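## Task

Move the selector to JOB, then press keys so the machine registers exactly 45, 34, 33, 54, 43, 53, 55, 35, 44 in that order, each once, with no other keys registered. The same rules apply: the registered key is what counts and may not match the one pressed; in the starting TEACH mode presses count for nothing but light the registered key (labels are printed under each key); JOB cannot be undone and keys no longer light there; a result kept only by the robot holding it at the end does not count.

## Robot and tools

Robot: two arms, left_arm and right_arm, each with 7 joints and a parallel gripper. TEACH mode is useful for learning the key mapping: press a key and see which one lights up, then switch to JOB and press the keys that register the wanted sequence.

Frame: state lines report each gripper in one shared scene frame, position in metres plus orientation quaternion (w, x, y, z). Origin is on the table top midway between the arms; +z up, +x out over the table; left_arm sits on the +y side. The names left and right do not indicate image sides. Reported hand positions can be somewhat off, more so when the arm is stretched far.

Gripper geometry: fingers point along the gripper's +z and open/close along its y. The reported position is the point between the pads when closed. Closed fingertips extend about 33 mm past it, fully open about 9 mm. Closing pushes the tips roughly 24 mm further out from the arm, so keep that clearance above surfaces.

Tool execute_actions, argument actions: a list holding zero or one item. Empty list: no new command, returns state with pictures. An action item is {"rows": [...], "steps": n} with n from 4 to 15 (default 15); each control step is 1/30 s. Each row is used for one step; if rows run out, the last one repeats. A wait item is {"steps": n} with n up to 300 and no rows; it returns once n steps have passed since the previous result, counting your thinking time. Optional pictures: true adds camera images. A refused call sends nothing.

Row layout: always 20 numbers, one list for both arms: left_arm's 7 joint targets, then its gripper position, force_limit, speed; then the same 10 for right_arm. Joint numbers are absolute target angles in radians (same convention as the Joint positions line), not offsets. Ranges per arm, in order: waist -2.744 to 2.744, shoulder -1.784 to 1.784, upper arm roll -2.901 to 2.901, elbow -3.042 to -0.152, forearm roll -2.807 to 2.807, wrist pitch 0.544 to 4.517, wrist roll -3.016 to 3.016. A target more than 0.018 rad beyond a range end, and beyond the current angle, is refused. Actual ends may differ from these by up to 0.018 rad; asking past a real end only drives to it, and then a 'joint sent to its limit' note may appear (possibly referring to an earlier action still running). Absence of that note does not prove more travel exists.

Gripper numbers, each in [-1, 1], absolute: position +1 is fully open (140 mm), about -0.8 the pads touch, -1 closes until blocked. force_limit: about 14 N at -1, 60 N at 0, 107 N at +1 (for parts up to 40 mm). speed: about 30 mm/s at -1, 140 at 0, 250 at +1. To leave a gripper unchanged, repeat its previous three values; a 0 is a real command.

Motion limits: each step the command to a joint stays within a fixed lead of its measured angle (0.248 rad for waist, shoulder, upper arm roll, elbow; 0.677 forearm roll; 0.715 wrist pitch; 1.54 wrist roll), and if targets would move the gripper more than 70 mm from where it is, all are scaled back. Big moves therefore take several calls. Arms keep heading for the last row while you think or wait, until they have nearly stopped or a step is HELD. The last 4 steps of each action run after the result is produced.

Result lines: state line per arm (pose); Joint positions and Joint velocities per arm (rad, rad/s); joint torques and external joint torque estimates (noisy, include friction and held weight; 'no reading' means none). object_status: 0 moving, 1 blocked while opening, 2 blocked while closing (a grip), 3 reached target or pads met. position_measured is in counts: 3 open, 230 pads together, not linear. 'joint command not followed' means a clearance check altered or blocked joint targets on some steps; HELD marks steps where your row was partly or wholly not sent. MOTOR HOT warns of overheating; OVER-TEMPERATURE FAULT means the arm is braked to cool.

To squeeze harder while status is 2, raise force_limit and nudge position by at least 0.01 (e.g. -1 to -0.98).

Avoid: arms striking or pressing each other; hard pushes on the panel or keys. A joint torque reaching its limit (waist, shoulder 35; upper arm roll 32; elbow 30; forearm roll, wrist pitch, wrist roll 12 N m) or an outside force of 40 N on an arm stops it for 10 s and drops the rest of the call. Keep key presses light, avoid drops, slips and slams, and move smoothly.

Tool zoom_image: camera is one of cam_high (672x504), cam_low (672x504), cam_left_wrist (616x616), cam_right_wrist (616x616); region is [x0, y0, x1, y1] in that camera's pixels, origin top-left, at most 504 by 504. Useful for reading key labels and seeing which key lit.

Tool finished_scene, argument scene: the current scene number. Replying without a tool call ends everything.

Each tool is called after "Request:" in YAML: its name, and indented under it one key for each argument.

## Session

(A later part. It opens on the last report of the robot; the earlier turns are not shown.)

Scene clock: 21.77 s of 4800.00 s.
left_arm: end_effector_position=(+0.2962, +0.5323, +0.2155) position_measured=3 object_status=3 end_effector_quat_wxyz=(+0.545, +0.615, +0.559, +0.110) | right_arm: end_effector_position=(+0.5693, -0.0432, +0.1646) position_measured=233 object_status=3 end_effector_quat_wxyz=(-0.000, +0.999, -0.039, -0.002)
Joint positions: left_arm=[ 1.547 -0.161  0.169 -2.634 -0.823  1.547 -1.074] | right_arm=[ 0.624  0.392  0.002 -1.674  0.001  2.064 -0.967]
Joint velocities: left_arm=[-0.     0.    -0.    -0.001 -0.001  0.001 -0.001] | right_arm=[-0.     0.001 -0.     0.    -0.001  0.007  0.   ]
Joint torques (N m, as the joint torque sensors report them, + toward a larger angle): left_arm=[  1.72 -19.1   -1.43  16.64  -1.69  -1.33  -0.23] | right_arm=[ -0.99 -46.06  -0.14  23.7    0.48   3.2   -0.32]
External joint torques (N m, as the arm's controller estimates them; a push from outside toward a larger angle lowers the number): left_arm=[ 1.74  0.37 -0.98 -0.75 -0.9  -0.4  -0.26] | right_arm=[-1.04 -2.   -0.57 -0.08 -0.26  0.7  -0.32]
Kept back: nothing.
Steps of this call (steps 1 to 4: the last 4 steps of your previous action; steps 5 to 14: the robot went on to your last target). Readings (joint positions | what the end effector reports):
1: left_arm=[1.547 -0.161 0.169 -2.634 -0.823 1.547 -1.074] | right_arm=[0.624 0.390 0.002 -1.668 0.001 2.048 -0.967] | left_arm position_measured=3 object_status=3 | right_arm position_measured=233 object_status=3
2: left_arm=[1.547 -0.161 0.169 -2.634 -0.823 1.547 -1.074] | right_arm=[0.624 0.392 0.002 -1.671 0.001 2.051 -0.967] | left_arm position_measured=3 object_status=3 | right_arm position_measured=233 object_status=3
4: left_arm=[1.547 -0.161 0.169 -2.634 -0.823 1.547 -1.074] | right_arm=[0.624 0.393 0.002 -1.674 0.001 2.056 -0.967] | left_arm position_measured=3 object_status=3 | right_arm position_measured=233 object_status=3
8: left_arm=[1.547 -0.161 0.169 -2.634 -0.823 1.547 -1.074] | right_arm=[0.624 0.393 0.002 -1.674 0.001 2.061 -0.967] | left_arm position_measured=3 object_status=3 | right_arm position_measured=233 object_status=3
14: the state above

Request:
execute_actions:
  actions:
    - {"rows":[[1.549,-0.162,0.167,-2.636,-0.826,1.544,-1.079,1,0,0,0.622,0.394,0,-1.681,0,2.077,-0.973,-1,0,1]],"steps":12}
  pictures: true

Request:
zoom_image:
  camera: "cam_right_wrist"
  region: [180,200,440,395]

Scene clock: 22.17 s of 4800.00 s.
left_arm: end_effector_position=(+0.2962, +0.5323, +0.2155) position_measured=3 object_status=3 end_effector_quat_wxyz=(+0.545, +0.615, +0.559, +0.110) | right_arm: end_effector_position=(+0.5699, -0.0428, +0.1634) position_measured=233 object_status=3 end_effector_quat_wxyz=(-0.001, +0.999, -0.039, -0.000)
Joint positions: left_arm=[ 1.547 -0.161  0.169 -2.634 -0.823  1.547 -1.074] | right_arm=[ 0.624  0.392  0.002 -1.679  0.001  2.072 -0.967]
Joint velocities: left_arm=[ 0.001  0.     0.001  0.    -0.001  0.     0.001] | right_arm=[-0.001  0.002  0.001 -0.005 -0.001  0.006  0.001]
Joint torques (N m, as the joint torque sensors report them, + toward a larger angle): left_arm=[  2.42 -19.51  -1.55  16.88  -1.68  -1.35  -0.26] | right_arm=[ -1.08 -44.72   0.28  23.34   0.47   3.26  -0.32]
External joint torques (N m, as the arm's controller estimates them; a push from outside toward a larger angle lowers the number): left_arm=[ 2.41  0.01 -1.13 -0.55 -0.88 -0.43 -0.29] | right_arm=[-1.03 -0.72 -0.07 -0.47 -0.27  0.73 -0.32]
Steps of this call (steps 1 to 4: the robot went on to your last target; steps 5 to 12: the first 8 steps of this action). Readings (joint positions | what the end effector reports):
5: left_arm=[1.547 -0.161 0.169 -2.634 -0.823 1.547 -1.074] | right_arm=[0.624 0.392 0.002 -1.675 0.001 2.066 -0.967] | left_arm position_measured=3 object_status=3 | right_arm position_measured=233 object_status=3
6: left_arm=[1.547 -0.161 0.169 -2.634 -0.823 1.547 -1.074] | right_arm=[0.624 0.392 0.002 -1.676 0.001 2.068 -0.967] | left_arm position_measured=3 object_status=3 | right_arm position_measured=233 object_status=3
8: left_arm=[1.547 -0.161 0.169 -2.634 -0.823 1.547 -1.074] | right_arm=[0.624 0.392 0.002 -1.678 0.001 2.070 -0.967] | left_arm position_measured=3 object_status=3 | right_arm position_measured=233 object_status=3
12: the state above

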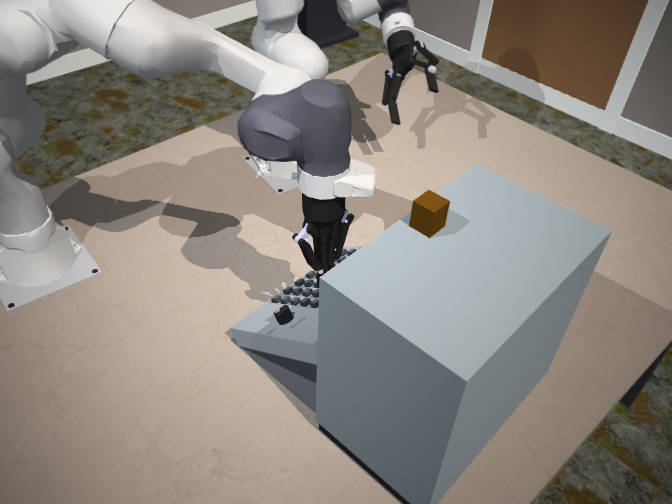

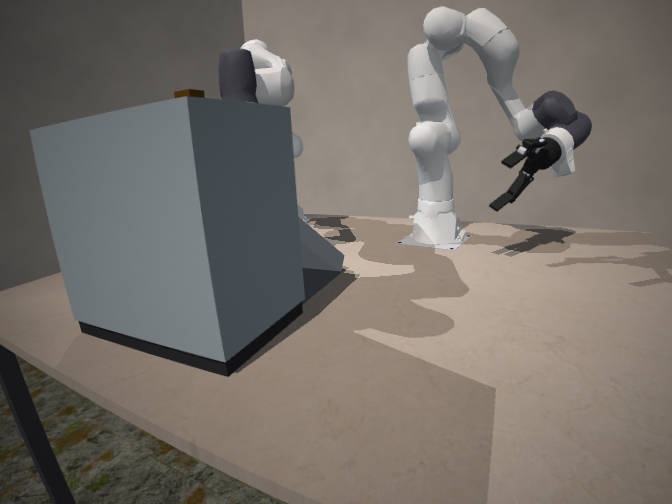

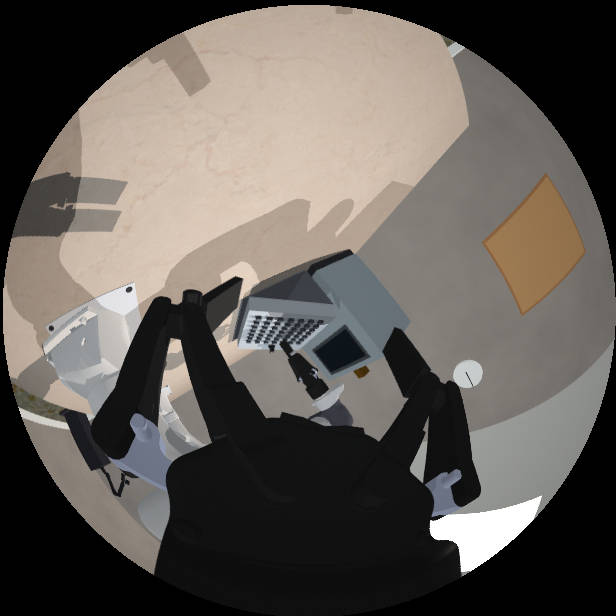

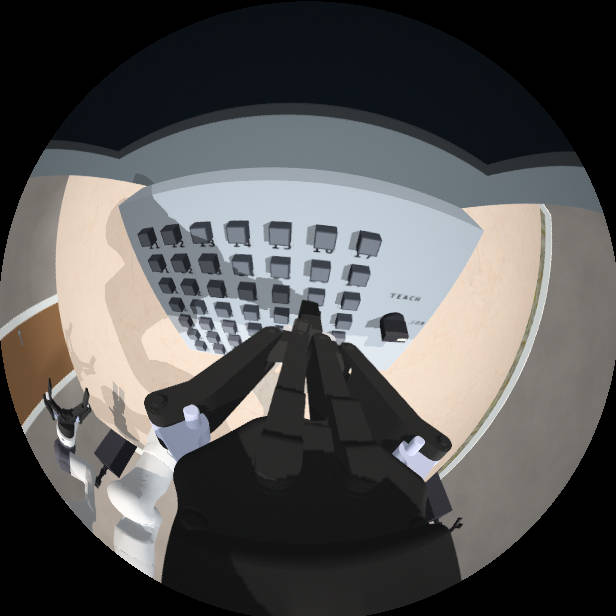

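Region (180, 200, 440, 395) of cam_right_wrist's 616x616 image, scaled by 1.938, with more detail than that image has; it fills the top 378 rows of this view, and the rest is white.

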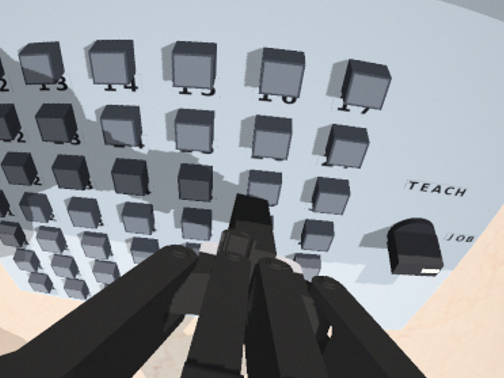

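Request:
execute_actions:
  actions:
    - {"rows":[[1.549,-0.162,0.167,-2.636,-0.826,1.544,-1.079,1,0,0,0.622,0.397,0,-1.688,0,2.087,-0.973,-1,0,1]],"steps":14}

Scene clock: 22.77 s of 4800.00 s.
left_arm: end_effector_position=(+0.2962, +0.5323, +0.2155) position_measured=3 object_status=3 end_effector_quat_wxyz=(+0.545, +0.615, +0.559, +0.110) | right_arm: end_effector_position=(+0.5701, -0.0427, +0.1623) position_measured=233 object_status=3 end_effector_quat_wxyz=(-0.002, +0.999, -0.039, +0.001)
Joint positions: left_arm=[ 1.547 -0.161  0.169 -2.634 -0.823  1.547 -1.074] | right_arm=[ 0.624  0.391  0.002 -1.684  0.001  2.079 -0.967]
Joint velocities: left_arm=[ 0.    -0.     0.    -0.001  0.    -0.    -0.001] | right_arm=[ 0.001  0.001 -0.001 -0.001 -0.     0.002 -0.001]
Joint torques (N m, as the joint torque sensors report them, + toward a larger angle): left_arm=[  1.94 -19.3   -1.41  17.07  -1.65  -1.4   -0.28] | right_arm=[ -1.04 -42.08   0.15  21.71   0.4    3.87  -0.3 ]
External joint torques (N m, as the arm's controller estimates them; a push from outside toward a larger angle lowers the number): left_arm=[ 1.9   0.23 -1.02 -0.33 -0.86 -0.47 -0.31] | right_arm=[-1.07  1.9  -0.25 -2.08 -0.33  1.34 -0.3 ]
Steps of this call (steps 1 to 4: the last 4 steps of your previous action; steps 5 to 8: the robot went on to your last target; steps 9 to 18: the first 10 steps of this action). Readings (joint positions | what the end effector reports):
9: left_arm=[1.547 -0.161 0.169 -2.634 -0.823 1.547 -1.074] | right_arm=[0.624 0.392 0.002 -1.680 0.001 2.074 -0.967] | left_arm position_measured=3 object_status=3 | right_arm position_measured=233 object_status=3
10: left_arm=[1.547 -0.161 0.169 -2.634 -0.823 1.547 -1.074] | right_arm=[0.624 0.392 0.002 -1.682 0.001 2.076 -0.967] | left_arm position_measured=3 object_status=3 | right_arm position_measured=233 object_status=3
12: left_arm=[1.547 -0.161 0.169 -2.634 -0.823 1.547 -1.074] | right_arm=[0.624 0.392 0.002 -1.683 0.001 2.078 -0.967] | left_arm position_measured=3 object_status=3 | right_arm position_measured=233 object_status=3
16: left_arm=[1.547 -0.161 0.169 -2.634 -0.823 1.547 -1.074] | right_arm=[0.624 0.391 0.002 -1.683 0.001 2.079 -0.967] | left_arm position_measured=3 object_status=3 | right_arm position_measured=233 object_status=3
18: the state above

Request:
execute_actions:
  actions:
    - {"rows":[[1.549,-0.162,0.167,-2.636,-0.826,1.544,-1.079,1,0,0,0.622,0.355,0,-1.575,0,1.92,-0.973,-1,0,1],[1.549,-0.162,0.167,-2.636,-0.826,1.544,-1.079,1,0,0,0.622,0.355,0,-1.575,0,1.92,-0.973,-1,0,1],[1.549,-0.162,0.167,-2.636,-0.826,1.544,-1.079,1,0,0,0.622,0.355,0,-1.575,0,1.92,-0.973,-1,0,1],[1.549,-0.162,0.167,-2.636,-0.826,1.544,-1.079,1,0,0,0.622,0.355,0,-1.575,0,1.92,-0.973,-1,0,1],[1.549,-0.162,0.167,-2.636,-0.826,1.544,-1.079,1,0,0,0.622,0.355,0,-1.575,0,1.92,-0.973,-1,0,1],[1.549,-0.162,0.167,-2.636,-0.826,1.544,-1.079,1,0,0,0.622,0.355,0,-1.575,0,1.92,-0.973,-1,0,1],[1.549,-0.162,0.167,-2.636,-0.826,1.544,-1.079,1,0,0,0.622,0.355,0,-1.575,0,1.92,-0.973,-1,0,1],[1.549,-0.162,0.167,-2.636,-0.826,1.544,-1.079,1,0,0,0.636,0.488,0,-1.368,0,1.856,-0.958,-1,0,1]],"steps":15}

Request:
execute_actions:
  actions:
    - {"steps":20}

Request:
execute_actions:
  actions:
    - {"rows":[[1.549,-0.162,0.167,-2.636,-0.826,1.544,-1.079,1,0,0,0.636,0.501,0,-1.408,0,1.92,-0.958,-1,0,1],[1.549,-0.162,0.167,-2.636,-0.826,1.544,-1.079,1,0,0,0.636,0.501,0,-1.408,0,1.92,-0.958,-1,0,1],[1.549,-0.162,0.167,-2.636,-0.826,1.544,-1.079,1,0,0,0.636,0.501,0,-1.408,0,1.92,-0.958,-1,0,1],[1.549,-0.162,0.167,-2.636,-0.826,1.544,-1.079,1,0,0,0.636,0.501,0,-1.408,0,1.945,-0.958,-1,0,1],[1.549,-0.162,0.167,-2.636,-0.826,1.544,-1.079,1,0,0,0.636,0.507,0,-1.425,0,1.96,-0.958,-1,0,1],[1.549,-0.162,0.167,-2.636,-0.826,1.544,-1.079,1,0,0,0.636,0.507,0,-1.425,0,1.96,-0.958,-1,0,1],[1.549,-0.162,0.167,-2.636,-0.826,1.544,-1.079,1,0,0,0.636,0.511,0,-1.436,0,1.968,-0.958,-1,0,1],[1.549,-0.162,0.167,-2.636,-0.826,1.544,-1.079,1,0,0,0.636,0.511,0,-1.436,0,1.968,-0.958,-1,0,1],[1.549,-0.162,0.167,-2.636,-0.826,1.544,-1.079,1,0,0,0.636,0.514,0,-1.444,0,1.968,-0.958,-1,0,1],[1.549,-0.162,0.167,-2.636,-0.826,1.544,-1.079,1,0,0,0.636,0.514,0,-1.444,0,1.968,-0.958,-1,0,1],[1.549,-0.162,0.167,-2.636,-0.826,1.544,-1.079,1,0,0,0.636,0.514,0,-1.444,0,1.968,-0.958,-1,0,1],[1.549,-0.162,0.167,-2.636,-0.826,1.544,-1.079,1,0,0,0.636,0.518,0,-1.453,0,1.972,-0.958,-1,0,1]],"steps":15}

Request:
execute_actions:
  actions:
    - {"steps":14}

Scene clock: 23.73 s of 4800.00 s.
left_arm: end_effector_position=(+0.2962, +0.5323, +0.2155) position_measured=3 object_status=3 end_effector_quat_wxyz=(+0.545, +0.615, +0.559, +0.110) | right_arm: end_effector_position=(+0.6058, -0.0168, +0.2363) position_measured=233 object_status=3 end_effector_quat_wxyz=(-0.013, +0.999, -0.037, +0.019)
Joint positions: left_arm=[ 1.547 -0.161  0.169 -2.634 -0.823  1.547 -1.074] | right_arm=[ 0.631  0.452  0.001 -1.409  0.001  1.906 -0.966]
Joint velocities: left_arm=[ 0.    -0.    -0.001 -0.     0.     0.    -0.001] | right_arm=[ 0.05   0.465 -0.     0.51  -0.    -0.268  0.008]
Joint torques (N m, as the joint torque sensors report them, + toward a larger angle): left_arm=[  1.84 -19.58  -2.01  16.87  -1.69  -1.42  -0.28] | right_arm=[  1.48 -48.86   0.72  25.13   0.57   1.71   0.12]
External joint torques (N m, as the arm's controller estimates them; a push from outside toward a larger angle lowers the number): left_arm=[ 1.87 -0.04 -1.55 -0.58 -0.89 -0.49 -0.31] | right_arm=[ 2.11 -0.33  0.55  2.3  -0.18 -0.35  0.12]
Steps of this call (steps 1 to 4: the last 4 steps of your previous action; steps 5 to 15: the robot went on to your last target; steps 16 to 18: nothing new was sent; steps 19 to 29: the first 11 steps of this action). Readings (joint positions | what the end effector reports):
19: left_arm=[1.547 -0.161 0.169 -2.634 -0.823 1.547 -1.074] | right_arm=[0.624 0.394 0.002 -1.663 0.001 2.051 -0.967] | left_arm position_measured=3 object_status=3 | right_arm position_measured=233 object_status=3
20: left_arm=[1.547 -0.161 0.169 -2.634 -0.823 1.547 -1.074] | right_arm=[0.624 0.390 0.002 -1.639 0.001 2.026 -0.967] | left_arm position_measured=3 object_status=3 | right_arm position_measured=233 object_status=3
22: left_arm=[1.547 -0.161 0.169 -2.634 -0.823 1.547 -1.074] | right_arm=[0.624 0.370 0.002 -1.603 0.001 1.993 -0.967] | left_arm position_measured=3 object_status=3 | right_arm position_measured=233 object_status=3
26: left_arm=[1.547 -0.161 0.169 -2.634 -0.823 1.547 -1.074] | right_arm=[0.625 0.377 0.001 -1.520 0.001 1.937 -0.967] | left_arm position_measured=3 object_status=3 | right_arm position_measured=233 object_status=3
29: the state above

Scene clock: 24.40 s of 4800.00 s.
left_arm: end_effector_position=(+0.2962, +0.5323, +0.2155) position_measured=3 object_status=3 end_effector_quat_wxyz=(+0.545, +0.615, +0.559, +0.110) | right_arm: end_effector_position=(+0.6003, -0.0174, +0.2250) position_measured=233 object_status=3 end_effector_quat_wxyz=(-0.001, +0.999, -0.036, -0.000)
Joint positions: left_arm=[ 1.547 -0.161  0.169 -2.634 -0.823  1.547 -1.074] | right_arm=[ 0.634  0.489  0.001 -1.37   0.001  1.859 -0.964]
Joint velocities: left_arm=[-0.     0.     0.002 -0.001 -0.    -0.001 -0.002] | right_arm=[ 0.    -0.     0.002 -0.    -0.001 -0.006  0.001]
Joint torques (N m, as the joint torque sensors report them, + toward a larger angle): left_arm=[  2.32 -18.97  -1.5   16.84  -1.67  -1.32  -0.32] | right_arm=[  0.94 -49.72   0.9   26.37   0.57   2.27   0.19]
External joint torques (N m, as the arm's controller estimates them; a push from outside toward a larger angle lowers the number): left_arm=[ 2.29  0.42 -1.1  -0.47 -0.89 -0.39 -0.34] | right_arm=[ 0.8  -2.23  0.35  1.91 -0.24 -0.26  0.19]
Kept back: nothing.
Steps of this call (steps 1 to 4: the last 4 steps of your previous action; steps 5 to 20: the robot went on to your last target). Readings (joint positions | what the end effector reports):
1: left_arm=[1.547 -0.161 0.169 -2.634 -0.823 1.547 -1.074] | right_arm=[0.632 0.465 0.001 -1.396 0.001 1.898 -0.966] | left_arm position_measured=3 object_status=3 | right_arm position_measured=233 object_status=3
2: left_arm=[1.547 -0.161 0.169 -2.634 -0.823 1.547 -1.074] | right_arm=[0.633 0.474 0.001 -1.388 0.001 1.890 -0.966] | left_arm position_measured=3 object_status=3 | right_arm position_measured=233 object_status=3
4: left_arm=[1.547 -0.161 0.169 -2.634 -0.823 1.547 -1.074] | right_arm=[0.634 0.485 0.001 -1.379 0.001 1.880 -0.965] | left_arm position_measured=3 object_status=3 | right_arm position_measured=233 object_status=3
8: left_arm=[1.547 -0.161 0.169 -2.634 -0.823 1.547 -1.074] | right_arm=[0.634 0.489 0.001 -1.373 0.001 1.867 -0.965] | left_arm position_measured=3 object_status=3 | right_arm position_measured=233 object_status=3
20: the state above

Scene clock: 24.77 s of 4800.00 s.
left_arm: end_effector_position=(+0.2962, +0.5323, +0.2155) position_measured=3 object_status=3 end_effector_quat_wxyz=(+0.545, +0.615, +0.559, +0.110) | right_arm: end_effector_position=(+0.6001, -0.0175, +0.1830) position_measured=233 object_status=3 end_effector_quat_wxyz=(+0.000, +0.999, -0.036, -0.002)
Joint positions: left_arm=[ 1.547 -0.161  0.169 -2.634 -0.823  1.547 -1.074] | right_arm=[ 0.634  0.513  0.001 -1.438  0.001  1.947 -0.964]
Joint velocities: left_arm=[-0.001 -0.     0.001 -0.    -0.001 -0.001 -0.   ] | right_arm=[ 0.001  0.041  0.001 -0.078  0.001  0.107  0.002]
Joint torques (N m, as the joint torque sensors report them, + toward a larger angle): left_arm=[  2.1  -18.99  -1.89  16.39  -1.67  -1.4   -0.33] | right_arm=[  0.95 -51.52   0.94  25.23   0.54   3.21   0.19]
External joint torques (N m, as the arm's controller estimates them; a push from outside toward a larger angle lowers the number): left_arm=[ 2.09  0.57 -1.48 -1.06 -0.87 -0.47 -0.36] | right_arm=[ 0.96  0.61  0.44 -1.49 -0.29  0.36  0.19]
Steps of this call (steps 1 to 11: the first 11 steps of this action). Readings (joint positions | what the end effector reports):
1: left_arm=[1.547 -0.161 0.169 -2.634 -0.823 1.547 -1.074] | right_arm=[0.634 0.487 0.001 -1.377 0.001 1.869 -0.964] | left_arm position_measured=3 object_status=3 | right_arm position_measured=233 object_status=3
2: left_arm=[1.547 -0.161 0.169 -2.634 -0.823 1.547 -1.074] | right_arm=[0.634 0.488 0.001 -1.385 0.001 1.878 -0.964] | left_arm position_measured=3 object_status=3 | right_arm position_measured=233 object_status=3
4: left_arm=[1.547 -0.161 0.169 -2.634 -0.823 1.547 -1.074] | right_arm=[0.634 0.495 0.001 -1.397 0.001 1.895 -0.964] | left_arm position_measured=3 object_status=3 | right_arm position_measured=233 object_status=3
8: left_arm=[1.547 -0.161 0.169 -2.634 -0.823 1.547 -1.074] | right_arm=[0.634 0.507 0.001 -1.424 0.001 1.932 -0.964] | left_arm position_measured=3 object_status=3 | right_arm position_measured=233 object_status=3
11: the state above

Scene clock: 25.23 s of 4800.00 s.
left_arm: end_effector_position=(+0.2962, +0.5323, +0.2155) position_measured=3 object_status=3 end_effector_quat_wxyz=(+0.545, +0.615, +0.559, +0.110) | right_arm: end_effector_position=(+0.6002, -0.0171, +0.1826) position_measured=233 object_status=3 end_effector_quat_wxyz=(-0.001, +0.999, -0.036, +0.000)
Joint positions: left_arm=[ 1.547 -0.161  0.169 -2.634 -0.823  1.547 -1.074] | right_arm=[ 0.635  0.508  0.001 -1.448  0.001  1.957 -0.963]
Joint velocities: left_arm=[ 0.001 -0.    -0.    -0.     0.     0.    -0.   ] | right_arm=[-0.002 -0.001 -0.001  0.    -0.     0.     0.001]
Joint torques (N m, as the joint torque sensors report them, + toward a larger angle): left_arm=[  2.4  -19.55  -1.09  16.64  -1.64  -1.37  -0.22] | right_arm=[  0.61 -43.06   1.14  21.72   0.54   4.8    0.14]
External joint torques (N m, as the arm's controller estimates them; a push from outside toward a larger angle lowers the number): left_arm=[ 2.39 -0.1  -0.67 -0.74 -0.85 -0.44 -0.25] | right_arm=[ 0.86  4.98  0.84 -2.69 -0.23  2.26  0.14]
Kept back: nothing.
Steps of this call (steps 1 to 4: the last 4 steps of your previous action; steps 5 to 14: the robot went on to your last target). Readings (joint positions | what the end effector reports):
1: left_arm=[1.547 -0.161 0.169 -2.634 -0.823 1.547 -1.074] | right_arm=[0.634 0.513 0.001 -1.441 0.001 1.950 -0.964] | left_arm position_measured=3 object_status=3 | right_arm position_measured=233 object_status=3
2: left_arm=[1.547 -0.161 0.169 -2.634 -0.823 1.547 -1.074] | right_arm=[0.635 0.511 0.001 -1.443 0.001 1.952 -0.963] | left_arm position_measured=3 object_status=3 | right_arm position_measured=233 object_status=3
4: left_arm=[1.547 -0.161 0.169 -2.634 -0.823 1.547 -1.074] | right_arm=[0.635 0.510 0.001 -1.445 0.001 1.955 -0.963] | left_arm position_measured=3 object_status=3 | right_arm position_measured=233 object_status=3
8: left_arm=[1.547 -0.161 0.169 -2.634 -0.823 1.547 -1.074] | right_arm=[0.635 0.509 0.001 -1.447 0.001 1.957 -0.963] | left_arm position_measured=3 object_status=3 | right_arm position_measured=233 object_status=3
14: the state above

Request:
execute_actions:
  actions:
    - {"rows":[[1.549,-0.162,0.167,-2.636,-0.826,1.544,-1.079,1,0,0,0.636,0.488,0,-1.368,0,1.845,-0.958,-1,0,1],[1.549,-0.162,0.167,-2.636,-0.826,1.544,-1.079,1,0,0,0.636,0.488,0,-1.368,0,1.845,-0.958,-1,0,1],[1.549,-0.162,0.167,-2.636,-0.826,1.544,-1.079,1,0,0,0.636,0.488,0,-1.368,0,1.845,-0.958,-1,0,1],[1.549,-0.162,0.167,-2.636,-0.826,1.544,-1.079,1,0,0,0.636,0.488,0,-1.368,0,1.845,-0.958,-1,0,1],[1.549,-0.162,0.167,-2.636,-0.826,1.544,-1.079,1,0,0,0.636,0.488,0,-1.368,0,1.845,-0.958,-1,0,1],[1.549,-0.162,0.167,-2.636,-0.826,1.544,-1.079,1,0,0,0.636,0.488,0,-1.368,0,1.845,-0.958,-1,0,1],[1.549,-0.162,0.167,-2.636,-0.826,1.544,-1.079,1,0,0,0.672,0.554,0,-1.256,0,1.81,-0.921,-1,0,1]],"steps":15}

Request:
execute_actions:
  actions:
    - {"steps":16}

Request:
execute_actions:
  actions:
    - {"rows":[[1.549,-0.162,0.167,-2.636,-0.826,1.544,-1.079,1,0,0,0.672,0.565,0,-1.296,0,1.872,-0.921,-1,0,1],[1.549,-0.162,0.167,-2.636,-0.826,1.544,-1.079,1,0,0,0.672,0.565,0,-1.296,0,1.872,-0.921,-1,0,1],[1.549,-0.162,0.167,-2.636,-0.826,1.544,-1.079,1,0,0,0.672,0.565,0,-1.296,0,1.872,-0.921,-1,0,1],[1.549,-0.162,0.167,-2.636,-0.826,1.544,-1.079,1,0,0,0.672,0.565,0,-1.296,0,1.895,-0.921,-1,0,1],[1.549,-0.162,0.167,-2.636,-0.826,1.544,-1.079,1,0,0,0.672,0.57,0,-1.313,0,1.91,-0.921,-1,0,1],[1.549,-0.162,0.167,-2.636,-0.826,1.544,-1.079,1,0,0,0.672,0.57,0,-1.313,0,1.91,-0.921,-1,0,1],[1.549,-0.162,0.167,-2.636,-0.826,1.544,-1.079,1,0,0,0.672,0.573,0,-1.324,0,1.917,-0.921,-1,0,1],[1.549,-0.162,0.167,-2.636,-0.826,1.544,-1.079,1,0,0,0.672,0.573,0,-1.324,0,1.917,-0.921,-1,0,1],[1.549,-0.162,0.167,-2.636,-0.826,1.544,-1.079,1,0,0,0.672,0.576,0,-1.332,0,1.917,-0.921,-1,0,1],[1.549,-0.162,0.167,-2.636,-0.826,1.544,-1.079,1,0,0,0.672,0.576,0,-1.332,0,1.917,-0.921,-1,0,1],[1.549,-0.162,0.167,-2.636,-0.826,1.544,-1.079,1,0,0,0.672,0.576,0,-1.332,0,1.917,-0.921,-1,0,1],[1.549,-0.162,0.167,-2.636,-0.826,1.544,-1.079,1,0,0,0.672,0.579,0,-1.341,0,1.921,-0.921,-1,0,1]],"steps":15}

Request:
execute_actions:
  actions:
    - {"steps":14}

Scene clock: 26.10 s of 4800.00 s.
left_arm: end_effector_position=(+0.2962, +0.5323, +0.2155) position_measured=3 object_status=3 end_effector_quat_wxyz=(+0.545, +0.615, +0.559, +0.110) | right_arm: end_effector_position=(+0.6086, +0.0113, +0.2352) position_measured=233 object_status=3 end_effector_quat_wxyz=(-0.009, +0.999, -0.030, +0.012)
Joint positions: left_arm=[ 1.547 -0.161  0.169 -2.634 -0.823  1.547 -1.074] | right_arm=[ 0.665  0.539 -0.001 -1.271  0.001  1.84  -0.948]
Joint velocities: left_arm=[ 0.    -0.    -0.001 -0.002 -0.001  0.001  0.001] | right_arm=[ 0.141  0.169  0.034  0.175 -0.    -0.161  0.07 ]
Joint torques (N m, as the joint torque sensors report them, + toward a larger angle): left_arm=[  2.34 -19.57  -1.18  17.31  -1.65  -1.43  -0.33] | right_arm=[ -2.47 -49.14   0.47  25.65   0.56   2.18   0.25]
External joint torques (N m, as the arm's controller estimates them; a push from outside toward a larger angle lowers the number): left_arm=[ 2.36 -0.16 -0.73 -0.02 -0.86 -0.5  -0.36] | right_arm=[ 1.19 -0.22  2.45  1.91 -0.11 -0.22  0.24]
Steps of this call (steps 1 to 15: the robot went on to your last target; steps 16 to 26: the first 11 steps of this action). Readings (joint positions | what the end effector reports):
16: left_arm=[1.547 -0.161 0.169 -2.634 -0.823 1.547 -1.074] | right_arm=[0.635 0.512 0.001 -1.432 0.001 1.938 -0.963] | left_arm position_measured=3 object_status=3 | right_arm position_measured=233 object_status=3
17: left_arm=[1.547 -0.161 0.169 -2.634 -0.823 1.547 -1.074] | right_arm=[0.635 0.510 0.001 -1.414 0.001 1.921 -0.963] | left_arm position_measured=3 object_status=3 | right_arm position_measured=233 object_status=3
19: left_arm=[1.547 -0.161 0.169 -2.634 -0.823 1.547 -1.074] | right_arm=[0.635 0.498 0.001 -1.389 0.001 1.897 -0.963] | left_arm position_measured=3 object_status=3 | right_arm position_measured=233 object_status=3
23: left_arm=[1.547 -0.161 0.169 -2.634 -0.823 1.547 -1.074] | right_arm=[0.645 0.514 -0.003 -1.310 0.001 1.860 -0.956] | left_arm position_measured=3 object_status=3 | right_arm position_measured=233 object_status=3
26: the state above

Scene clock: 26.63 s of 4800.00 s.
left_arm: end_effector_position=(+0.2962, +0.5323, +0.2155) position_measured=3 object_status=3 end_effector_quat_wxyz=(+0.545, +0.615, +0.559, +0.110) | right_arm: end_effector_position=(+0.5998, +0.0145, +0.2285) position_measured=233 object_status=3 end_effector_quat_wxyz=(-0.001, +0.999, -0.034, +0.000)
Joint positions: left_arm=[ 1.547 -0.161  0.169 -2.634 -0.823  1.547 -1.074] | right_arm=[ 0.673  0.554  0.001 -1.258  0.001  1.813 -0.93 ]
Joint velocities: left_arm=[ 0.001 -0.001 -0.001 -0.    -0.    -0.    -0.002] | right_arm=[-0.001 -0.    -0.002  0.001 -0.002 -0.007  0.011]
Joint torques (N m, as the joint torque sensors report them, + toward a larger angle): left_arm=[  1.95 -19.12  -1.35  16.91  -1.66  -1.35  -0.29] | right_arm=[ -0.6  -50.93   1.02  26.21   0.58   2.29   0.2 ]
External joint torques (N m, as the arm's controller estimates them; a push from outside toward a larger angle lowers the number): left_arm=[ 1.92  0.37 -0.95 -0.46 -0.87 -0.42 -0.32] | right_arm=[-0.44 -1.78  0.62  1.77 -0.23 -0.24  0.2 ]
Kept back: nothing.
Steps of this call (steps 1 to 4: the last 4 steps of your previous action; steps 5 to 16: the robot went on to your last target). Readings (joint positions | what the end effector reports):
1: left_arm=[1.547 -0.161 0.169 -2.634 -0.823 1.547 -1.074] | right_arm=[0.668 0.544 -0.000 -1.266 0.001 1.835 -0.946] | left_arm position_measured=3 object_status=3 | right_arm position_measured=233 object_status=3
2: left_arm=[1.547 -0.161 0.169 -2.634 -0.823 1.547 -1.074] | right_arm=[0.671 0.548 0.000 -1.264 0.001 1.831 -0.944] | left_arm position_measured=3 object_status=3 | right_arm position_measured=233 object_status=3
4: left_arm=[1.547 -0.161 0.169 -2.634 -0.823 1.547 -1.074] | right_arm=[0.673 0.552 0.001 -1.261 0.001 1.824 -0.940] | left_arm position_measured=3 object_status=3 | right_arm position_measured=233 object_status=3
8: left_arm=[1.547 -0.161 0.169 -2.634 -0.823 1.547 -1.074] | right_arm=[0.673 0.554 0.001 -1.259 0.001 1.817 -0.935] | left_arm position_measured=3 object_status=3 | right_arm position_measured=233 object_status=3
16: the state above

Scene clock: 27.00 s of 4800.00 s.
left_arm: end_effector_position=(+0.2962, +0.5323, +0.2155) position_measured=3 object_status=3 end_effector_quat_wxyz=(+0.545, +0.615, +0.559, +0.110) | right_arm: end_effector_position=(+0.6000, +0.0146, +0.1875) position_measured=233 object_status=3 end_effector_quat_wxyz=(+0.001, +0.999, -0.035, -0.002)
Joint positions: left_arm=[ 1.547 -0.161  0.169 -2.634 -0.823  1.547 -1.074] | right_arm=[ 0.673  0.576  0.001 -1.326  0.001  1.897 -0.928]
Joint velocities: left_arm=[-0.001 -0.     0.    -0.     0.    -0.001 -0.002] | right_arm=[ 0.001  0.051  0.    -0.086  0.001  0.099  0.003]
Joint torques (N m, as the joint torque sensors report them, + toward a larger angle): left_arm=[  2.15 -19.21  -1.39  16.45  -1.66  -1.37  -0.28] | right_arm=[ -0.65 -54.47   1.06  25.61   0.54   3.1    0.19]
External joint torques (N m, as the arm's controller estimates them; a push from outside toward a larger angle lowers the number): left_arm=[ 2.12  0.33 -0.99 -0.99 -0.86 -0.44 -0.31] | right_arm=[-0.78 -1.6   0.43 -0.62 -0.29  0.36  0.19]
Steps of this call (steps 1 to 11: the first 11 steps of this action). Readings (joint positions | what the end effector reports):
1: left_arm=[1.547 -0.161 0.169 -2.634 -0.823 1.547 -1.074] | right_arm=[0.673 0.552 0.001 -1.265 0.001 1.823 -0.930] | left_arm position_measured=3 object_status=3 | right_arm position_measured=233 object_status=3
2: left_arm=[1.547 -0.161 0.169 -2.634 -0.823 1.547 -1.074] | right_arm=[0.673 0.553 0.001 -1.273 0.001 1.832 -0.929] | left_arm position_measured=3 object_status=3 | right_arm position_measured=233 object_status=3
4: left_arm=[1.547 -0.161 0.169 -2.634 -0.823 1.547 -1.074] | right_arm=[0.673 0.559 0.001 -1.285 0.001 1.848 -0.929] | left_arm position_measured=3 object_status=3 | right_arm position_measured=233 object_status=3
8: left_arm=[1.547 -0.161 0.169 -2.634 -0.823 1.547 -1.074] | right_arm=[0.673 0.569 0.001 -1.312 0.001 1.883 -0.928] | left_arm position_measured=3 object_status=3 | right_arm position_measured=233 object_status=3
11: the state above

Scene clock: 27.47 s of 4800.00 s.
left_arm: end_effector_position=(+0.2962, +0.5323, +0.2155) position_measured=3 object_status=3 end_effector_quat_wxyz=(+0.545, +0.615, +0.559, +0.110) | right_arm: end_effector_position=(+0.5999, +0.0145, +0.1833) position_measured=233 object_status=3 end_effector_quat_wxyz=(+0.000, +0.999, -0.035, -0.002)
Joint positions: left_arm=[ 1.547 -0.161  0.169 -2.634 -0.823  1.547 -1.074] | right_arm=[ 0.673  0.575  0.001 -1.338  0.001  1.91  -0.927]
Joint velocities: left_arm=[-0.001  0.    -0.     0.     0.002 -0.     0.001] | right_arm=[ 0.001 -0.001 -0.    -0.    -0.     0.001  0.   ]
Joint torques (N m, as the joint torque sensors report them, + toward a larger angle): left_arm=[  2.55 -19.61  -1.16  16.62  -1.65  -1.36  -0.24] | right_arm=[ -0.55 -48.92   0.85  23.11   0.57   4.28   0.18]
External joint torques (N m, as the arm's controller estimates them; a push from outside toward a larger angle lowers the number): left_arm=[ 2.55 -0.13 -0.73 -0.77 -0.86 -0.43 -0.27] | right_arm=[-0.61  0.94  0.28 -1.4  -0.23  1.74  0.18]
Kept back: nothing.
Steps of this call (steps 1 to 4: the last 4 steps of your previous action; steps 5 to 14: the robot went on to your last target). Readings (joint positions | what the end effector reports):
1: left_arm=[1.547 -0.161 0.169 -2.634 -0.823 1.547 -1.074] | right_arm=[0.673 0.576 0.001 -1.330 0.001 1.901 -0.927] | left_arm position_measured=3 object_status=3 | right_arm position_measured=233 object_status=3
2: left_arm=[1.547 -0.161 0.169 -2.634 -0.823 1.547 -1.074] | right_arm=[0.673 0.577 0.001 -1.333 0.001 1.904 -0.927] | left_arm position_measured=3 object_status=3 | right_arm position_measured=233 object_status=3
4: left_arm=[1.547 -0.161 0.169 -2.634 -0.823 1.547 -1.074] | right_arm=[0.673 0.576 0.001 -1.336 0.001 1.907 -0.927] | left_arm position_measured=3 object_status=3 | right_arm position_measured=233 object_status=3
8: left_arm=[1.547 -0.161 0.169 -2.634 -0.823 1.547 -1.074] | right_arm=[0.673 0.575 0.001 -1.338 0.001 1.910 -0.927] | left_arm position_measured=3 object_status=3 | right_arm position_measured=233 object_status=3
14: the state above

Request:
execute_actions:
  actions:
    - {"rows":[[1.549,-0.162,0.167,-2.636,-0.826,1.544,-1.079,1,0,0,0.672,0.554,0,-1.256,0,1.80,-0.921,-1,0,1],[1.549,-0.162,0.167,-2.636,-0.826,1.544,-1.079,1,0,0,0.672,0.554,0,-1.256,0,1.80,-0.921,-1,0,1],[1.549,-0.162,0.167,-2.636,-0.826,1.544,-1.079,1,0,0,0.672,0.54,0,-1.24,0,1.78,-0.921,-1,0,1],[1.549,-0.162,0.167,-2.636,-0.826,1.544,-1.079,1,0,0,0.672,0.53,0,-1.24,0,1.77,-0.921,-1,0,1],[1.549,-0.162,0.167,-2.636,-0.826,1.544,-1.079,1,0,0,0.672,0.53,0,-1.24,0,1.77,-0.921,-1,0,1],[1.549,-0.162,0.167,-2.636,-0.826,1.544,-1.079,1,0,0,0.672,0.53,0,-1.24,0,1.77,-0.921,-1,0,1],[1.549,-0.162,0.167,-2.636,-0.826,1.544,-1.079,1,0,0,0.676,0.47,0,-1.40,0,1.87,-0.915,-1,0,1],[1.549,-0.162,0.167,-2.636,-0.826,1.544,-1.079,1,0,0,0.68,0.42,0,-1.53,0,1.95,-0.912,-1,0,1],[1.549,-0.162,0.167,-2.636,-0.826,1.544,-1.079,1,0,0,0.684,0.365,0,-1.65,0,2.015,-0.909,-1,0,1]],"steps":15}

Request:
execute_actions:
  actions:
    - {"steps":25}

Request:
execute_actions:
  actions:
    - {"rows":[[1.549,-0.162,0.167,-2.636,-0.826,1.544,-1.079,1,0,0,0.684,0.38,0,-1.693,0,2.08,-0.909,-1,0,1],[1.549,-0.162,0.167,-2.636,-0.826,1.544,-1.079,1,0,0,0.684,0.38,0,-1.693,0,2.08,-0.909,-1,0,1],[1.549,-0.162,0.167,-2.636,-0.826,1.544,-1.079,1,0,0,0.684,0.38,0,-1.693,0,2.08,-0.909,-1,0,1],[1.549,-0.162,0.167,-2.636,-0.826,1.544,-1.079,1,0,0,0.684,0.38,0,-1.693,0,2.08,-0.909,-1,0,1],[1.549,-0.162,0.167,-2.636,-0.826,1.544,-1.079,1,0,0,0.685,0.386,0,-1.71,0,2.10,-0.909,-1,0,1],[1.549,-0.162,0.167,-2.636,-0.826,1.544,-1.079,1,0,0,0.685,0.386,0,-1.71,0,2.10,-0.909,-1,0,1],[1.549,-0.162,0.167,-2.636,-0.826,1.544,-1.079,1,0,0,0.685,0.39,0,-1.723,0,2.115,-0.909,-1,0,1],[1.549,-0.162,0.167,-2.636,-0.826,1.544,-1.079,1,0,0,0.685,0.39,0,-1.723,0,2.115,-0.909,-1,0,1],[1.549,-0.162,0.167,-2.636,-0.826,1.544,-1.079,1,0,0,0.686,0.393,0,-1.73,0,2.124,-0.909,-1,0,1],[1.549,-0.162,0.167,-2.636,-0.826,1.544,-1.079,1,0,0,0.686,0.393,0,-1.73,0,2.124,-0.909,-1,0,1],[1.549,-0.162,0.167,-2.636,-0.826,1.544,-1.079,1,0,0,0.686,0.395,0,-1.736,0,2.131,-0.909,-1,0,1]],"steps":15}

Request:
execute_actions:
  actions:
    - {"steps":14}

Scene clock: 28.77 s of 4800.00 s.
left_arm: end_effector_position=(+0.2962, +0.5323, +0.2155) position_measured=3 object_status=3 end_effector_quat_wxyz=(+0.545, +0.615, +0.559, +0.110) | right_arm: end_effector_position=(+0.5564, -0.0094, +0.2139) position_measured=233 object_status=3 end_effector_quat_wxyz=(+0.003, +0.999, -0.035, -0.006)
Joint positions: left_arm=[ 1.547 -0.161  0.169 -2.634 -0.823  1.547 -1.074] | right_arm=[ 0.679  0.389  0.    -1.548  0.001  1.924 -0.922]
Joint velocities: left_arm=[ 0.001 -0.001 -0.001 -0.     0.     0.    -0.   ] | right_arm=[ 0.059 -0.371  0.    -1.278 -0.     0.505  0.025]
Joint torques (N m, as the joint torque sensors report them, + toward a larger angle): left_arm=[  2.28 -19.2   -1.52  16.69  -1.61  -1.4   -0.33] | right_arm=[  0.28 -42.24   1.16  26.67   0.55   3.85   0.2 ]
External joint torques (N m, as the arm's controller estimates them; a push from outside toward a larger angle lowers the number): left_arm=[ 2.29  0.34 -1.07 -0.73 -0.82 -0.46 -0.36] | right_arm=[ 1.36 -2.4   1.42 -0.21 -0.22  0.49  0.2 ]
Steps of this call (steps 1 to 28: the robot went on to your last target; steps 29 to 39: the first 11 steps of this action). Readings (joint positions | what the end effector reports):
29: left_arm=[1.547 -0.161 0.169 -2.634 -0.823 1.547 -1.074] | right_arm=[0.673 0.579 0.001 -1.322 0.001 1.891 -0.926] | left_arm position_measured=3 object_status=3 | right_arm position_measured=233 object_status=3
30: left_arm=[1.547 -0.161 0.169 -2.634 -0.823 1.547 -1.074] | right_arm=[0.673 0.577 0.001 -1.304 0.001 1.874 -0.926] | left_arm position_measured=3 object_status=3 | right_arm position_measured=233 object_status=3
32: left_arm=[1.547 -0.161 0.169 -2.634 -0.823 1.547 -1.074] | right_arm=[0.673 0.561 0.001 -1.273 0.001 1.842 -0.926] | left_arm position_measured=3 object_status=3 | right_arm position_measured=233 object_status=3
36: left_arm=[1.547 -0.161 0.169 -2.634 -0.823 1.547 -1.074] | right_arm=[0.673 0.474 0.000 -1.354 0.001 1.853 -0.925] | left_arm position_measured=3 object_status=3 | right_arm position_measured=233 object_status=3
39: the state above

Scene clock: 29.60 s of 4800.00 s.
left_arm: end_effector_position=(+0.2962, +0.5323, +0.2155) position_measured=3 object_status=3 end_effector_quat_wxyz=(+0.545, +0.615, +0.559, +0.110) | right_arm: end_effector_position=(+0.5482, -0.0117, +0.1899) position_measured=233 object_status=3 end_effector_quat_wxyz=(-0.000, +0.999, -0.037, -0.001)
Joint positions: left_arm=[ 1.547 -0.161  0.169 -2.634 -0.823  1.547 -1.074] | right_arm=[ 0.683  0.366  0.    -1.648  0.001  2.012 -0.915]
Joint velocities: left_arm=[ 0.001 -0.001  0.001  0.001 -0.001 -0.001  0.   ] | right_arm=[ 0.     0.001 -0.001  0.002 -0.001  0.003  0.003]
Joint torques (N m, as the joint torque sensors report them, + toward a larger angle): left_arm=[  2.22 -19.6   -1.21  17.1   -1.65  -1.34  -0.26] | right_arm=[  0.81 -45.98   1.18  23.79   0.51   2.89   0.15]
External joint torques (N m, as the arm's controller estimates them; a push from outside toward a larger angle lowers the number): left_arm=[ 2.22 -0.1  -0.78 -0.32 -0.86 -0.41 -0.29] | right_arm=[ 0.84 -2.11  0.86 -0.45 -0.25  0.35  0.15]
Kept back: nothing.
Steps of this call (steps 1 to 4: the last 4 steps of your previous action; steps 5 to 25: the robot went on to your last target). Readings (joint positions | what the end effector reports):
1: left_arm=[1.547 -0.161 0.169 -2.634 -0.823 1.547 -1.074] | right_arm=[0.680 0.381 0.000 -1.583 0.001 1.939 -0.921] | left_arm position_measured=3 object_status=3 | right_arm position_measured=233 object_status=3
2: left_arm=[1.547 -0.161 0.169 -2.634 -0.823 1.547 -1.074] | right_arm=[0.682 0.378 0.000 -1.607 0.001 1.951 -0.921] | left_arm position_measured=3 object_status=3 | right_arm position_measured=233 object_status=3
4: left_arm=[1.547 -0.161 0.169 -2.634 -0.823 1.547 -1.074] | right_arm=[0.683 0.376 0.000 -1.634 0.001 1.970 -0.919] | left_arm position_measured=3 object_status=3 | right_arm position_measured=233 object_status=3
8: left_arm=[1.547 -0.161 0.169 -2.634 -0.823 1.547 -1.074] | right_arm=[0.683 0.371 0.000 -1.647 0.001 1.993 -0.918] | left_arm position_measured=3 object_status=3 | right_arm position_measured=233 object_status=3
25: the state above

Scene clock: 29.97 s of 4800.00 s.
left_arm: end_effector_position=(+0.2962, +0.5323, +0.2155) position_measured=3 object_status=3 end_effector_quat_wxyz=(+0.545, +0.615, +0.559, +0.110) | right_arm: end_effector_position=(+0.5397, -0.0167, +0.1442) position_measured=233 object_status=3 end_effector_quat_wxyz=(+0.005, +0.999, -0.037, -0.008)
Joint positions: left_arm=[ 1.547 -0.161  0.169 -2.634 -0.823  1.547 -1.074] | right_arm=[ 0.683  0.392  0.    -1.725  0.001  2.099 -0.915]
Joint velocities: left_arm=[-0.    -0.001 -0.     0.001  0.001 -0.001 -0.   ] | right_arm=[ 0.009  0.031  0.    -0.12  -0.     0.173 -0.001]
Joint torques (N m, as the joint torque sensors report them, + toward a larger angle): left_arm=[  1.81 -19.25  -1.23  16.33  -1.58  -1.35  -0.27] | right_arm=[  1.47 -45.33   1.17  23.6    0.49   3.04   0.17]
External joint torques (N m, as the arm's controller estimates them; a push from outside toward a larger angle lowers the number): left_arm=[ 1.78  0.29 -0.83 -1.14 -0.78 -0.43 -0.3 ] | right_arm=[ 1.67  0.77  0.89 -1.51 -0.24  0.35  0.17]
Steps of this call (steps 1 to 11: the first 11 steps of this action). Readings (joint positions | what the end effector reports):
1: left_arm=[1.547 -0.161 0.169 -2.634 -0.823 1.547 -1.074] | right_arm=[0.683 0.364 0.000 -1.657 0.001 2.024 -0.915] | left_arm position_measured=3 object_status=3 | right_arm position_measured=233 object_status=3
2: left_arm=[1.547 -0.161 0.169 -2.634 -0.823 1.547 -1.074] | right_arm=[0.683 0.366 0.000 -1.666 0.001 2.034 -0.915] | left_arm position_measured=3 object_status=3 | right_arm position_measured=233 object_status=3
4: left_arm=[1.547 -0.161 0.169 -2.634 -0.823 1.547 -1.074] | right_arm=[0.683 0.374 0.000 -1.681 0.001 2.048 -0.915] | left_arm position_measured=3 object_status=3 | right_arm position_measured=233 object_status=3
8: left_arm=[1.547 -0.161 0.169 -2.634 -0.823 1.547 -1.074] | right_arm=[0.683 0.386 0.000 -1.710 0.001 2.080 -0.915] | left_arm position_measured=3 object_status=3 | right_arm position_measured=233 object_status=3
11: the state above

Scene clock: 30.43 s of 4800.00 s.
left_arm: end_effector_position=(+0.2962, +0.5323, +0.2155) position_measured=3 object_status=3 end_effector_quat_wxyz=(+0.545, +0.615, +0.559, +0.110) | right_arm: end_effector_position=(+0.5403, -0.0147, +0.1438) position_measured=233 object_status=3 end_effector_quat_wxyz=(+0.002, +0.999, -0.036, -0.004)
Joint positions: left_arm=[ 1.547 -0.161  0.169 -2.634 -0.823  1.547 -1.074] | right_arm=[ 0.685  0.389  0.    -1.734  0.001  2.114 -0.914]
Joint velocities: left_arm=[0.    0.    0.    0.    0.    0.001 0.   ] | right_arm=[ 0.     0.001 -0.001  0.    -0.002  0.002  0.   ]
Joint torques (N m, as the joint torque sensors report them, + toward a larger angle): left_arm=[  2.05 -19.31  -1.25  17.09  -1.61  -1.38  -0.32] | right_arm=[  0.47 -41.07   1.14  22.37   0.46   5.3    0.17]
External joint torques (N m, as the arm's controller estimates them; a push from outside toward a larger angle lowers the number): left_arm=[ 2.04  0.18 -0.84 -0.34 -0.82 -0.45 -0.35] | right_arm=[ 0.61  2.83  0.89 -1.29 -0.25  2.78  0.17]
Kept back: nothing.
Steps of this call (steps 1 to 4: the last 4 steps of your previous action; steps 5 to 14: the robot went on to your last target). Readings (joint positions | what the end effector reports):
1: left_arm=[1.547 -0.161 0.169 -2.634 -0.823 1.547 -1.074] | right_arm=[0.684 0.392 0.000 -1.728 0.001 2.103 -0.915] | left_arm position_measured=3 object_status=3 | right_arm position_measured=233 object_status=3
2: left_arm=[1.547 -0.161 0.169 -2.634 -0.823 1.547 -1.074] | right_arm=[0.684 0.391 0.000 -1.730 0.001 2.105 -0.914] | left_arm position_measured=3 object_status=3 | right_arm position_measured=233 object_status=3
4: left_arm=[1.547 -0.161 0.169 -2.634 -0.823 1.547 -1.074] | right_arm=[0.685 0.390 0.000 -1.732 0.001 2.109 -0.914] | left_arm position_measured=3 object_status=3 | right_arm position_measured=233 object_status=3
8: left_arm=[1.547 -0.161 0.169 -2.634 -0.823 1.547 -1.074] | right_arm=[0.685 0.389 0.000 -1.733 0.001 2.113 -0.914] | left_arm position_measured=3 object_status=3 | right_arm position_measured=233 object_status=3
14: the state above

Request:
execute_actions:
  actions:
    - {"rows":[[1.549,-0.162,0.167,-2.636,-0.826,1.544,-1.079,1,0,0,0.686,0.36,0,-1.64,0,2.0,-0.909,-1,0,1],[1.549,-0.162,0.167,-2.636,-0.826,1.544,-1.079,1,0,0,0.686,0.35,0,-1.61,0,1.96,-0.909,-1,0,1],[1.549,-0.162,0.167,-2.636,-0.826,1.544,-1.079,1,0,0,0.686,0.35,0,-1.61,0,1.96,-0.909,-1,0,1],[1.549,-0.162,0.167,-2.636,-0.826,1.544,-1.079,1,0,0,0.686,0.35,0,-1.61,0,1.96,-0.909,-1,0,1],[1.549,-0.162,0.167,-2.636,-0.826,1.544,-1.079,1,0,0,0.686,0.35,0,-1.61,0,1.96,-0.909,-1,0,1],[1.549,-0.162,0.167,-2.636,-0.826,1.544,-1.079,1,0,0,0.686,0.35,0,-1.61,0,1.96,-0.909,-1,0,1],[1.549,-0.162,0.167,-2.636,-0.826,1.544,-1.079,1,0,0,0.686,0.35,0,-1.61,0,1.96,-0.909,-1,0,1],[1.549,-0.162,0.167,-2.636,-0.826,1.544,-1.079,1,0,0,0.69,0.41,0,-1.50,0,1.91,-0.904,-1,0,1],[1.549,-0.162,0.167,-2.636,-0.826,1.544,-1.079,1,0,0,0.69,0.41,0,-1.50,0,1.91,-0.904,-1,0,1],[1.549,-0.162,0.167,-2.636,-0.826,1.544,-1.079,1,0,0,0.693,0.481,0,-1.416,0,1.897,-0.900,-1,0,1]],"steps":15}

Request:
execute_actions:
  actions:
    - {"steps":22}

Request:
execute_actions:
  actions:
    - {"rows":[[1.549,-0.162,0.167,-2.636,-0.826,1.544,-1.079,1,0,0,0.693,0.495,0,-1.456,0,1.96,-0.900,-1,0,1],[1.549,-0.162,0.167,-2.636,-0.826,1.544,-1.079,1,0,0,0.693,0.495,0,-1.456,0,1.96,-0.900,-1,0,1],[1.549,-0.162,0.167,-2.636,-0.826,1.544,-1.079,1,0,0,0.693,0.495,0,-1.456,0,1.96,-0.900,-1,0,1],[1.549,-0.162,0.167,-2.636,-0.826,1.544,-1.079,1,0,0,0.693,0.495,0,-1.456,0,1.96,-0.900,-1,0,1],[1.549,-0.162,0.167,-2.636,-0.826,1.544,-1.079,1,0,0,0.694,0.501,0,-1.472,0,1.975,-0.900,-1,0,1],[1.549,-0.162,0.167,-2.636,-0.826,1.544,-1.079,1,0,0,0.694,0.501,0,-1.472,0,1.975,-0.900,-1,0,1],[1.549,-0.162,0.167,-2.636,-0.826,1.544,-1.079,1,0,0,0.694,0.505,0,-1.484,0,1.99,-0.900,-1,0,1],[1.549,-0.162,0.167,-2.636,-0.826,1.544,-1.079,1,0,0,0.694,0.505,0,-1.484,0,1.99,-0.900,-1,0,1],[1.549,-0.162,0.167,-2.636,-0.826,1.544,-1.079,1,0,0,0.695,0.507,0,-1.49,0,1.998,-0.900,-1,0,1],[1.549,-0.162,0.167,-2.636,-0.826,1.544,-1.079,1,0,0,0.695,0.507,0,-1.49,0,1.998,-0.900,-1,0,1],[1.549,-0.162,0.167,-2.636,-0.826,1.544,-1.079,1,0,0,0.695,0.509,0,-1.496,0,2.005,-0.900,-1,0,1]],"steps":15}

Request:
execute_actions:
  actions:
    - {"steps":14}

Scene clock: 31.30 s of 4800.00 s.
left_arm: end_effector_position=(+0.2962, +0.5323, +0.2155) position_measured=3 object_status=3 end_effector_quat_wxyz=(+0.545, +0.615, +0.559, +0.110) | right_arm: end_effector_position=(+0.5799, +0.0139, +0.2303) position_measured=233 object_status=3 end_effector_quat_wxyz=(-0.017, +0.999, -0.036, +0.023)
Joint positions: left_arm=[ 1.547 -0.161  0.169 -2.634 -0.823  1.547 -1.074] | right_arm=[ 0.688  0.421  0.    -1.475  0.001  1.952 -0.912]
Joint velocities: left_arm=[ 0.002  0.    -0.     0.    -0.001 -0.001 -0.   ] | right_arm=[ 0.031  0.663 -0.001  0.82   0.001 -0.265  0.019]
Joint torques (N m, as the joint torque sensors report them, + toward a larger angle): left_arm=[  1.75 -19.4   -1.27  16.84  -1.55  -1.42  -0.26] | right_arm=[  1.21 -42.92   1.29  20.27   0.59   0.98   0.11]
External joint torques (N m, as the arm's controller estimates them; a push from outside toward a larger angle lowers the number): left_arm=[ 1.76  0.03 -0.83 -0.53 -0.76 -0.49 -0.29] | right_arm=[ 1.18 -0.42  0.67  2.2  -0.07 -0.22  0.11]
Steps of this call (steps 1 to 15: the robot went on to your last target; steps 16 to 26: the first 11 steps of this action). Readings (joint positions | what the end effector reports):
16: left_arm=[1.547 -0.161 0.169 -2.634 -0.823 1.547 -1.074] | right_arm=[0.686 0.392 0.000 -1.716 0.001 2.093 -0.914] | left_arm position_measured=3 object_status=3 | right_arm position_measured=233 object_status=3
17: left_arm=[1.547 -0.161 0.169 -2.634 -0.823 1.547 -1.074] | right_arm=[0.686 0.390 0.000 -1.689 0.001 2.068 -0.914] | left_arm position_measured=3 object_status=3 | right_arm position_measured=233 object_status=3
19: left_arm=[1.547 -0.161 0.169 -2.634 -0.823 1.547 -1.074] | right_arm=[0.686 0.369 0.000 -1.646 0.001 2.034 -0.914] | left_arm position_measured=3 object_status=3 | right_arm position_measured=233 object_status=3
23: left_arm=[1.547 -0.161 0.169 -2.634 -0.823 1.547 -1.074] | right_arm=[0.686 0.356 0.000 -1.582 0.001 1.987 -0.913] | left_arm position_measured=3 object_status=3 | right_arm position_measured=233 object_status=3
26: the state above

Scene clock: 32.03 s of 4800.00 s.
left_arm: end_effector_position=(+0.2962, +0.5323, +0.2155) position_measured=3 object_status=3 end_effector_quat_wxyz=(+0.545, +0.615, +0.559, +0.110) | right_arm: end_effector_position=(+0.5765, +0.0140, +0.2105) position_measured=233 object_status=3 end_effector_quat_wxyz=(-0.001, +0.999, -0.037, -0.000)
Joint positions: left_arm=[ 1.547 -0.161  0.169 -2.634 -0.823  1.547 -1.074] | right_arm=[ 0.691  0.482  0.    -1.418  0.001  1.9   -0.906]
Joint velocities: left_arm=[-0.001 -0.002  0.001  0.    -0.002 -0.001 -0.001] | right_arm=[ 0.001  0.    -0.     0.001 -0.001 -0.005  0.002]
Joint torques (N m, as the joint torque sensors report them, + toward a larger angle): left_arm=[  2.12 -19.54  -1.65  17.11  -1.63  -1.38  -0.28] | right_arm=[  1.12 -49.5    1.21  26.23   0.58   2.29   0.24]
External joint torques (N m, as the arm's controller estimates them; a push from outside toward a larger angle lowers the number): left_arm=[ 2.15 -0.05 -1.19 -0.3  -0.83 -0.45 -0.31] | right_arm=[ 1.07 -2.23  0.73  1.8  -0.21 -0.24  0.24]
Kept back: nothing.
Steps of this call (steps 1 to 4: the last 4 steps of your previous action; steps 5 to 22: the robot went on to your last target). Readings (joint positions | what the end effector reports):
1: left_arm=[1.547 -0.161 0.169 -2.634 -0.823 1.547 -1.074] | right_arm=[0.689 0.440 0.000 -1.454 0.001 1.943 -0.911] | left_arm position_measured=3 object_status=3 | right_arm position_measured=233 object_status=3
2: left_arm=[1.547 -0.161 0.169 -2.634 -0.823 1.547 -1.074] | right_arm=[0.690 0.454 0.000 -1.442 0.001 1.936 -0.910] | left_arm position_measured=3 object_status=3 | right_arm position_measured=233 object_status=3
4: left_arm=[1.547 -0.161 0.169 -2.634 -0.823 1.547 -1.074] | right_arm=[0.691 0.473 0.000 -1.430 0.001 1.924 -0.909] | left_arm position_measured=3 object_status=3 | right_arm position_measured=233 object_status=3
8: left_arm=[1.547 -0.161 0.169 -2.634 -0.823 1.547 -1.074] | right_arm=[0.691 0.483 0.000 -1.422 0.001 1.909 -0.908] | left_arm position_measured=3 object_status=3 | right_arm position_measured=233 object_status=3
22: the state above

Scene clock: 32.40 s of 4800.00 s.
left_arm: end_effector_position=(+0.2962, +0.5323, +0.2155) position_measured=3 object_status=3 end_effector_quat_wxyz=(+0.545, +0.615, +0.559, +0.110) | right_arm: end_effector_position=(+0.5714, +0.0116, +0.1670) position_measured=233 object_status=3 end_effector_quat_wxyz=(+0.005, +0.999, -0.037, -0.007)
Joint positions: left_arm=[ 1.547 -0.161  0.169 -2.634 -0.823  1.547 -1.074] | right_arm=[ 0.692  0.507  0.    -1.486  0.001  1.976 -0.906]
Joint velocities: left_arm=[-0.    -0.     0.002  0.     0.    -0.001  0.   ] | right_arm=[ 0.009  0.035 -0.001 -0.116 -0.     0.156  0.   ]
Joint torques (N m, as the joint torque sensors report them, + toward a larger angle): left_arm=[  2.21 -19.55  -1.1   16.55  -1.72  -1.36  -0.28] | right_arm=[  1.3  -50.48   1.14  24.66   0.58   3.12   0.19]
External joint torques (N m, as the arm's controller estimates them; a push from outside toward a larger angle lowers the number): left_arm=[ 2.14 -0.12 -0.74 -0.85 -0.93 -0.44 -0.31] | right_arm=[ 1.57 -0.23  0.8  -1.14 -0.21  0.41  0.19]
Steps of this call (steps 1 to 11: the first 11 steps of this action). Readings (joint positions | what the end effector reports):
1: left_arm=[1.547 -0.161 0.169 -2.634 -0.823 1.547 -1.074] | right_arm=[0.691 0.480 0.000 -1.425 0.001 1.910 -0.906] | left_arm position_measured=3 object_status=3 | right_arm position_measured=233 object_status=3
2: left_arm=[1.547 -0.161 0.169 -2.634 -0.823 1.547 -1.074] | right_arm=[0.691 0.482 0.000 -1.433 0.001 1.919 -0.906] | left_arm position_measured=3 object_status=3 | right_arm position_measured=233 object_status=3
4: left_arm=[1.547 -0.161 0.169 -2.634 -0.823 1.547 -1.074] | right_arm=[0.691 0.489 0.000 -1.445 0.001 1.932 -0.906] | left_arm position_measured=3 object_status=3 | right_arm position_measured=233 object_status=3
8: left_arm=[1.547 -0.161 0.169 -2.634 -0.823 1.547 -1.074] | right_arm=[0.692 0.501 0.000 -1.472 0.001 1.959 -0.906] | left_arm position_measured=3 object_status=3 | right_arm position_measured=233 object_status=3
11: the state above

Scene clock: 32.87 s of 4800.00 s.
left_arm: end_effector_position=(+0.2962, +0.5323, +0.2155) position_measured=3 object_status=3 end_effector_quat_wxyz=(+0.545, +0.615, +0.559, +0.110) | right_arm: end_effector_position=(+0.5726, +0.0140, +0.1656) position_measured=233 object_status=3 end_effector_quat_wxyz=(+0.002, +0.999, -0.036, -0.003)
Joint positions: left_arm=[ 1.547 -0.161  0.169 -2.634 -0.823  1.547 -1.074] | right_arm=[ 0.694  0.506  0.    -1.494  0.001  1.992 -0.905]
Joint velocities: left_arm=[ 0.    -0.001  0.001  0.001 -0.002  0.001  0.001] | right_arm=[ 0.001 -0.     0.    -0.002  0.     0.004  0.001]
Joint torques (N m, as the joint torque sensors report them, + toward a larger angle): left_arm=[  2.01 -20.15  -1.49  16.87  -1.65  -1.43  -0.26] | right_arm=[  0.43 -47.     1.29  23.64   0.55   4.42   0.2 ]
External joint torques (N m, as the arm's controller estimates them; a push from outside toward a larger angle lowers the number): left_arm=[ 1.98 -0.65 -1.1  -0.58 -0.85 -0.51 -0.29] | right_arm=[ 0.53  0.34  0.9  -0.35 -0.21  1.94  0.2 ]
Kept back: nothing.
Steps of this call (steps 1 to 4: the last 4 steps of your previous action; steps 5 to 14: the robot went on to your last target). Readings (joint positions | what the end effector reports):
1: left_arm=[1.547 -0.161 0.169 -2.634 -0.823 1.547 -1.074] | right_arm=[0.693 0.508 0.000 -1.489 0.001 1.981 -0.906] | left_arm position_measured=3 object_status=3 | right_arm position_measured=233 object_status=3
2: left_arm=[1.547 -0.161 0.169 -2.634 -0.823 1.547 -1.074] | right_arm=[0.693 0.508 0.000 -1.491 0.001 1.984 -0.906] | left_arm position_measured=3 object_status=3 | right_arm position_measured=233 object_status=3
4: left_arm=[1.547 -0.161 0.169 -2.634 -0.823 1.547 -1.074] | right_arm=[0.693 0.507 0.000 -1.493 0.001 1.987 -0.905] | left_arm position_measured=3 object_status=3 | right_arm position_measured=233 object_status=3
8: left_arm=[1.547 -0.161 0.169 -2.634 -0.823 1.547 -1.074] | right_arm=[0.694 0.506 0.000 -1.494 0.001 1.991 -0.905] | left_arm position_measured=3 object_status=3 | right_arm position_measured=233 object_status=3
14: the state above


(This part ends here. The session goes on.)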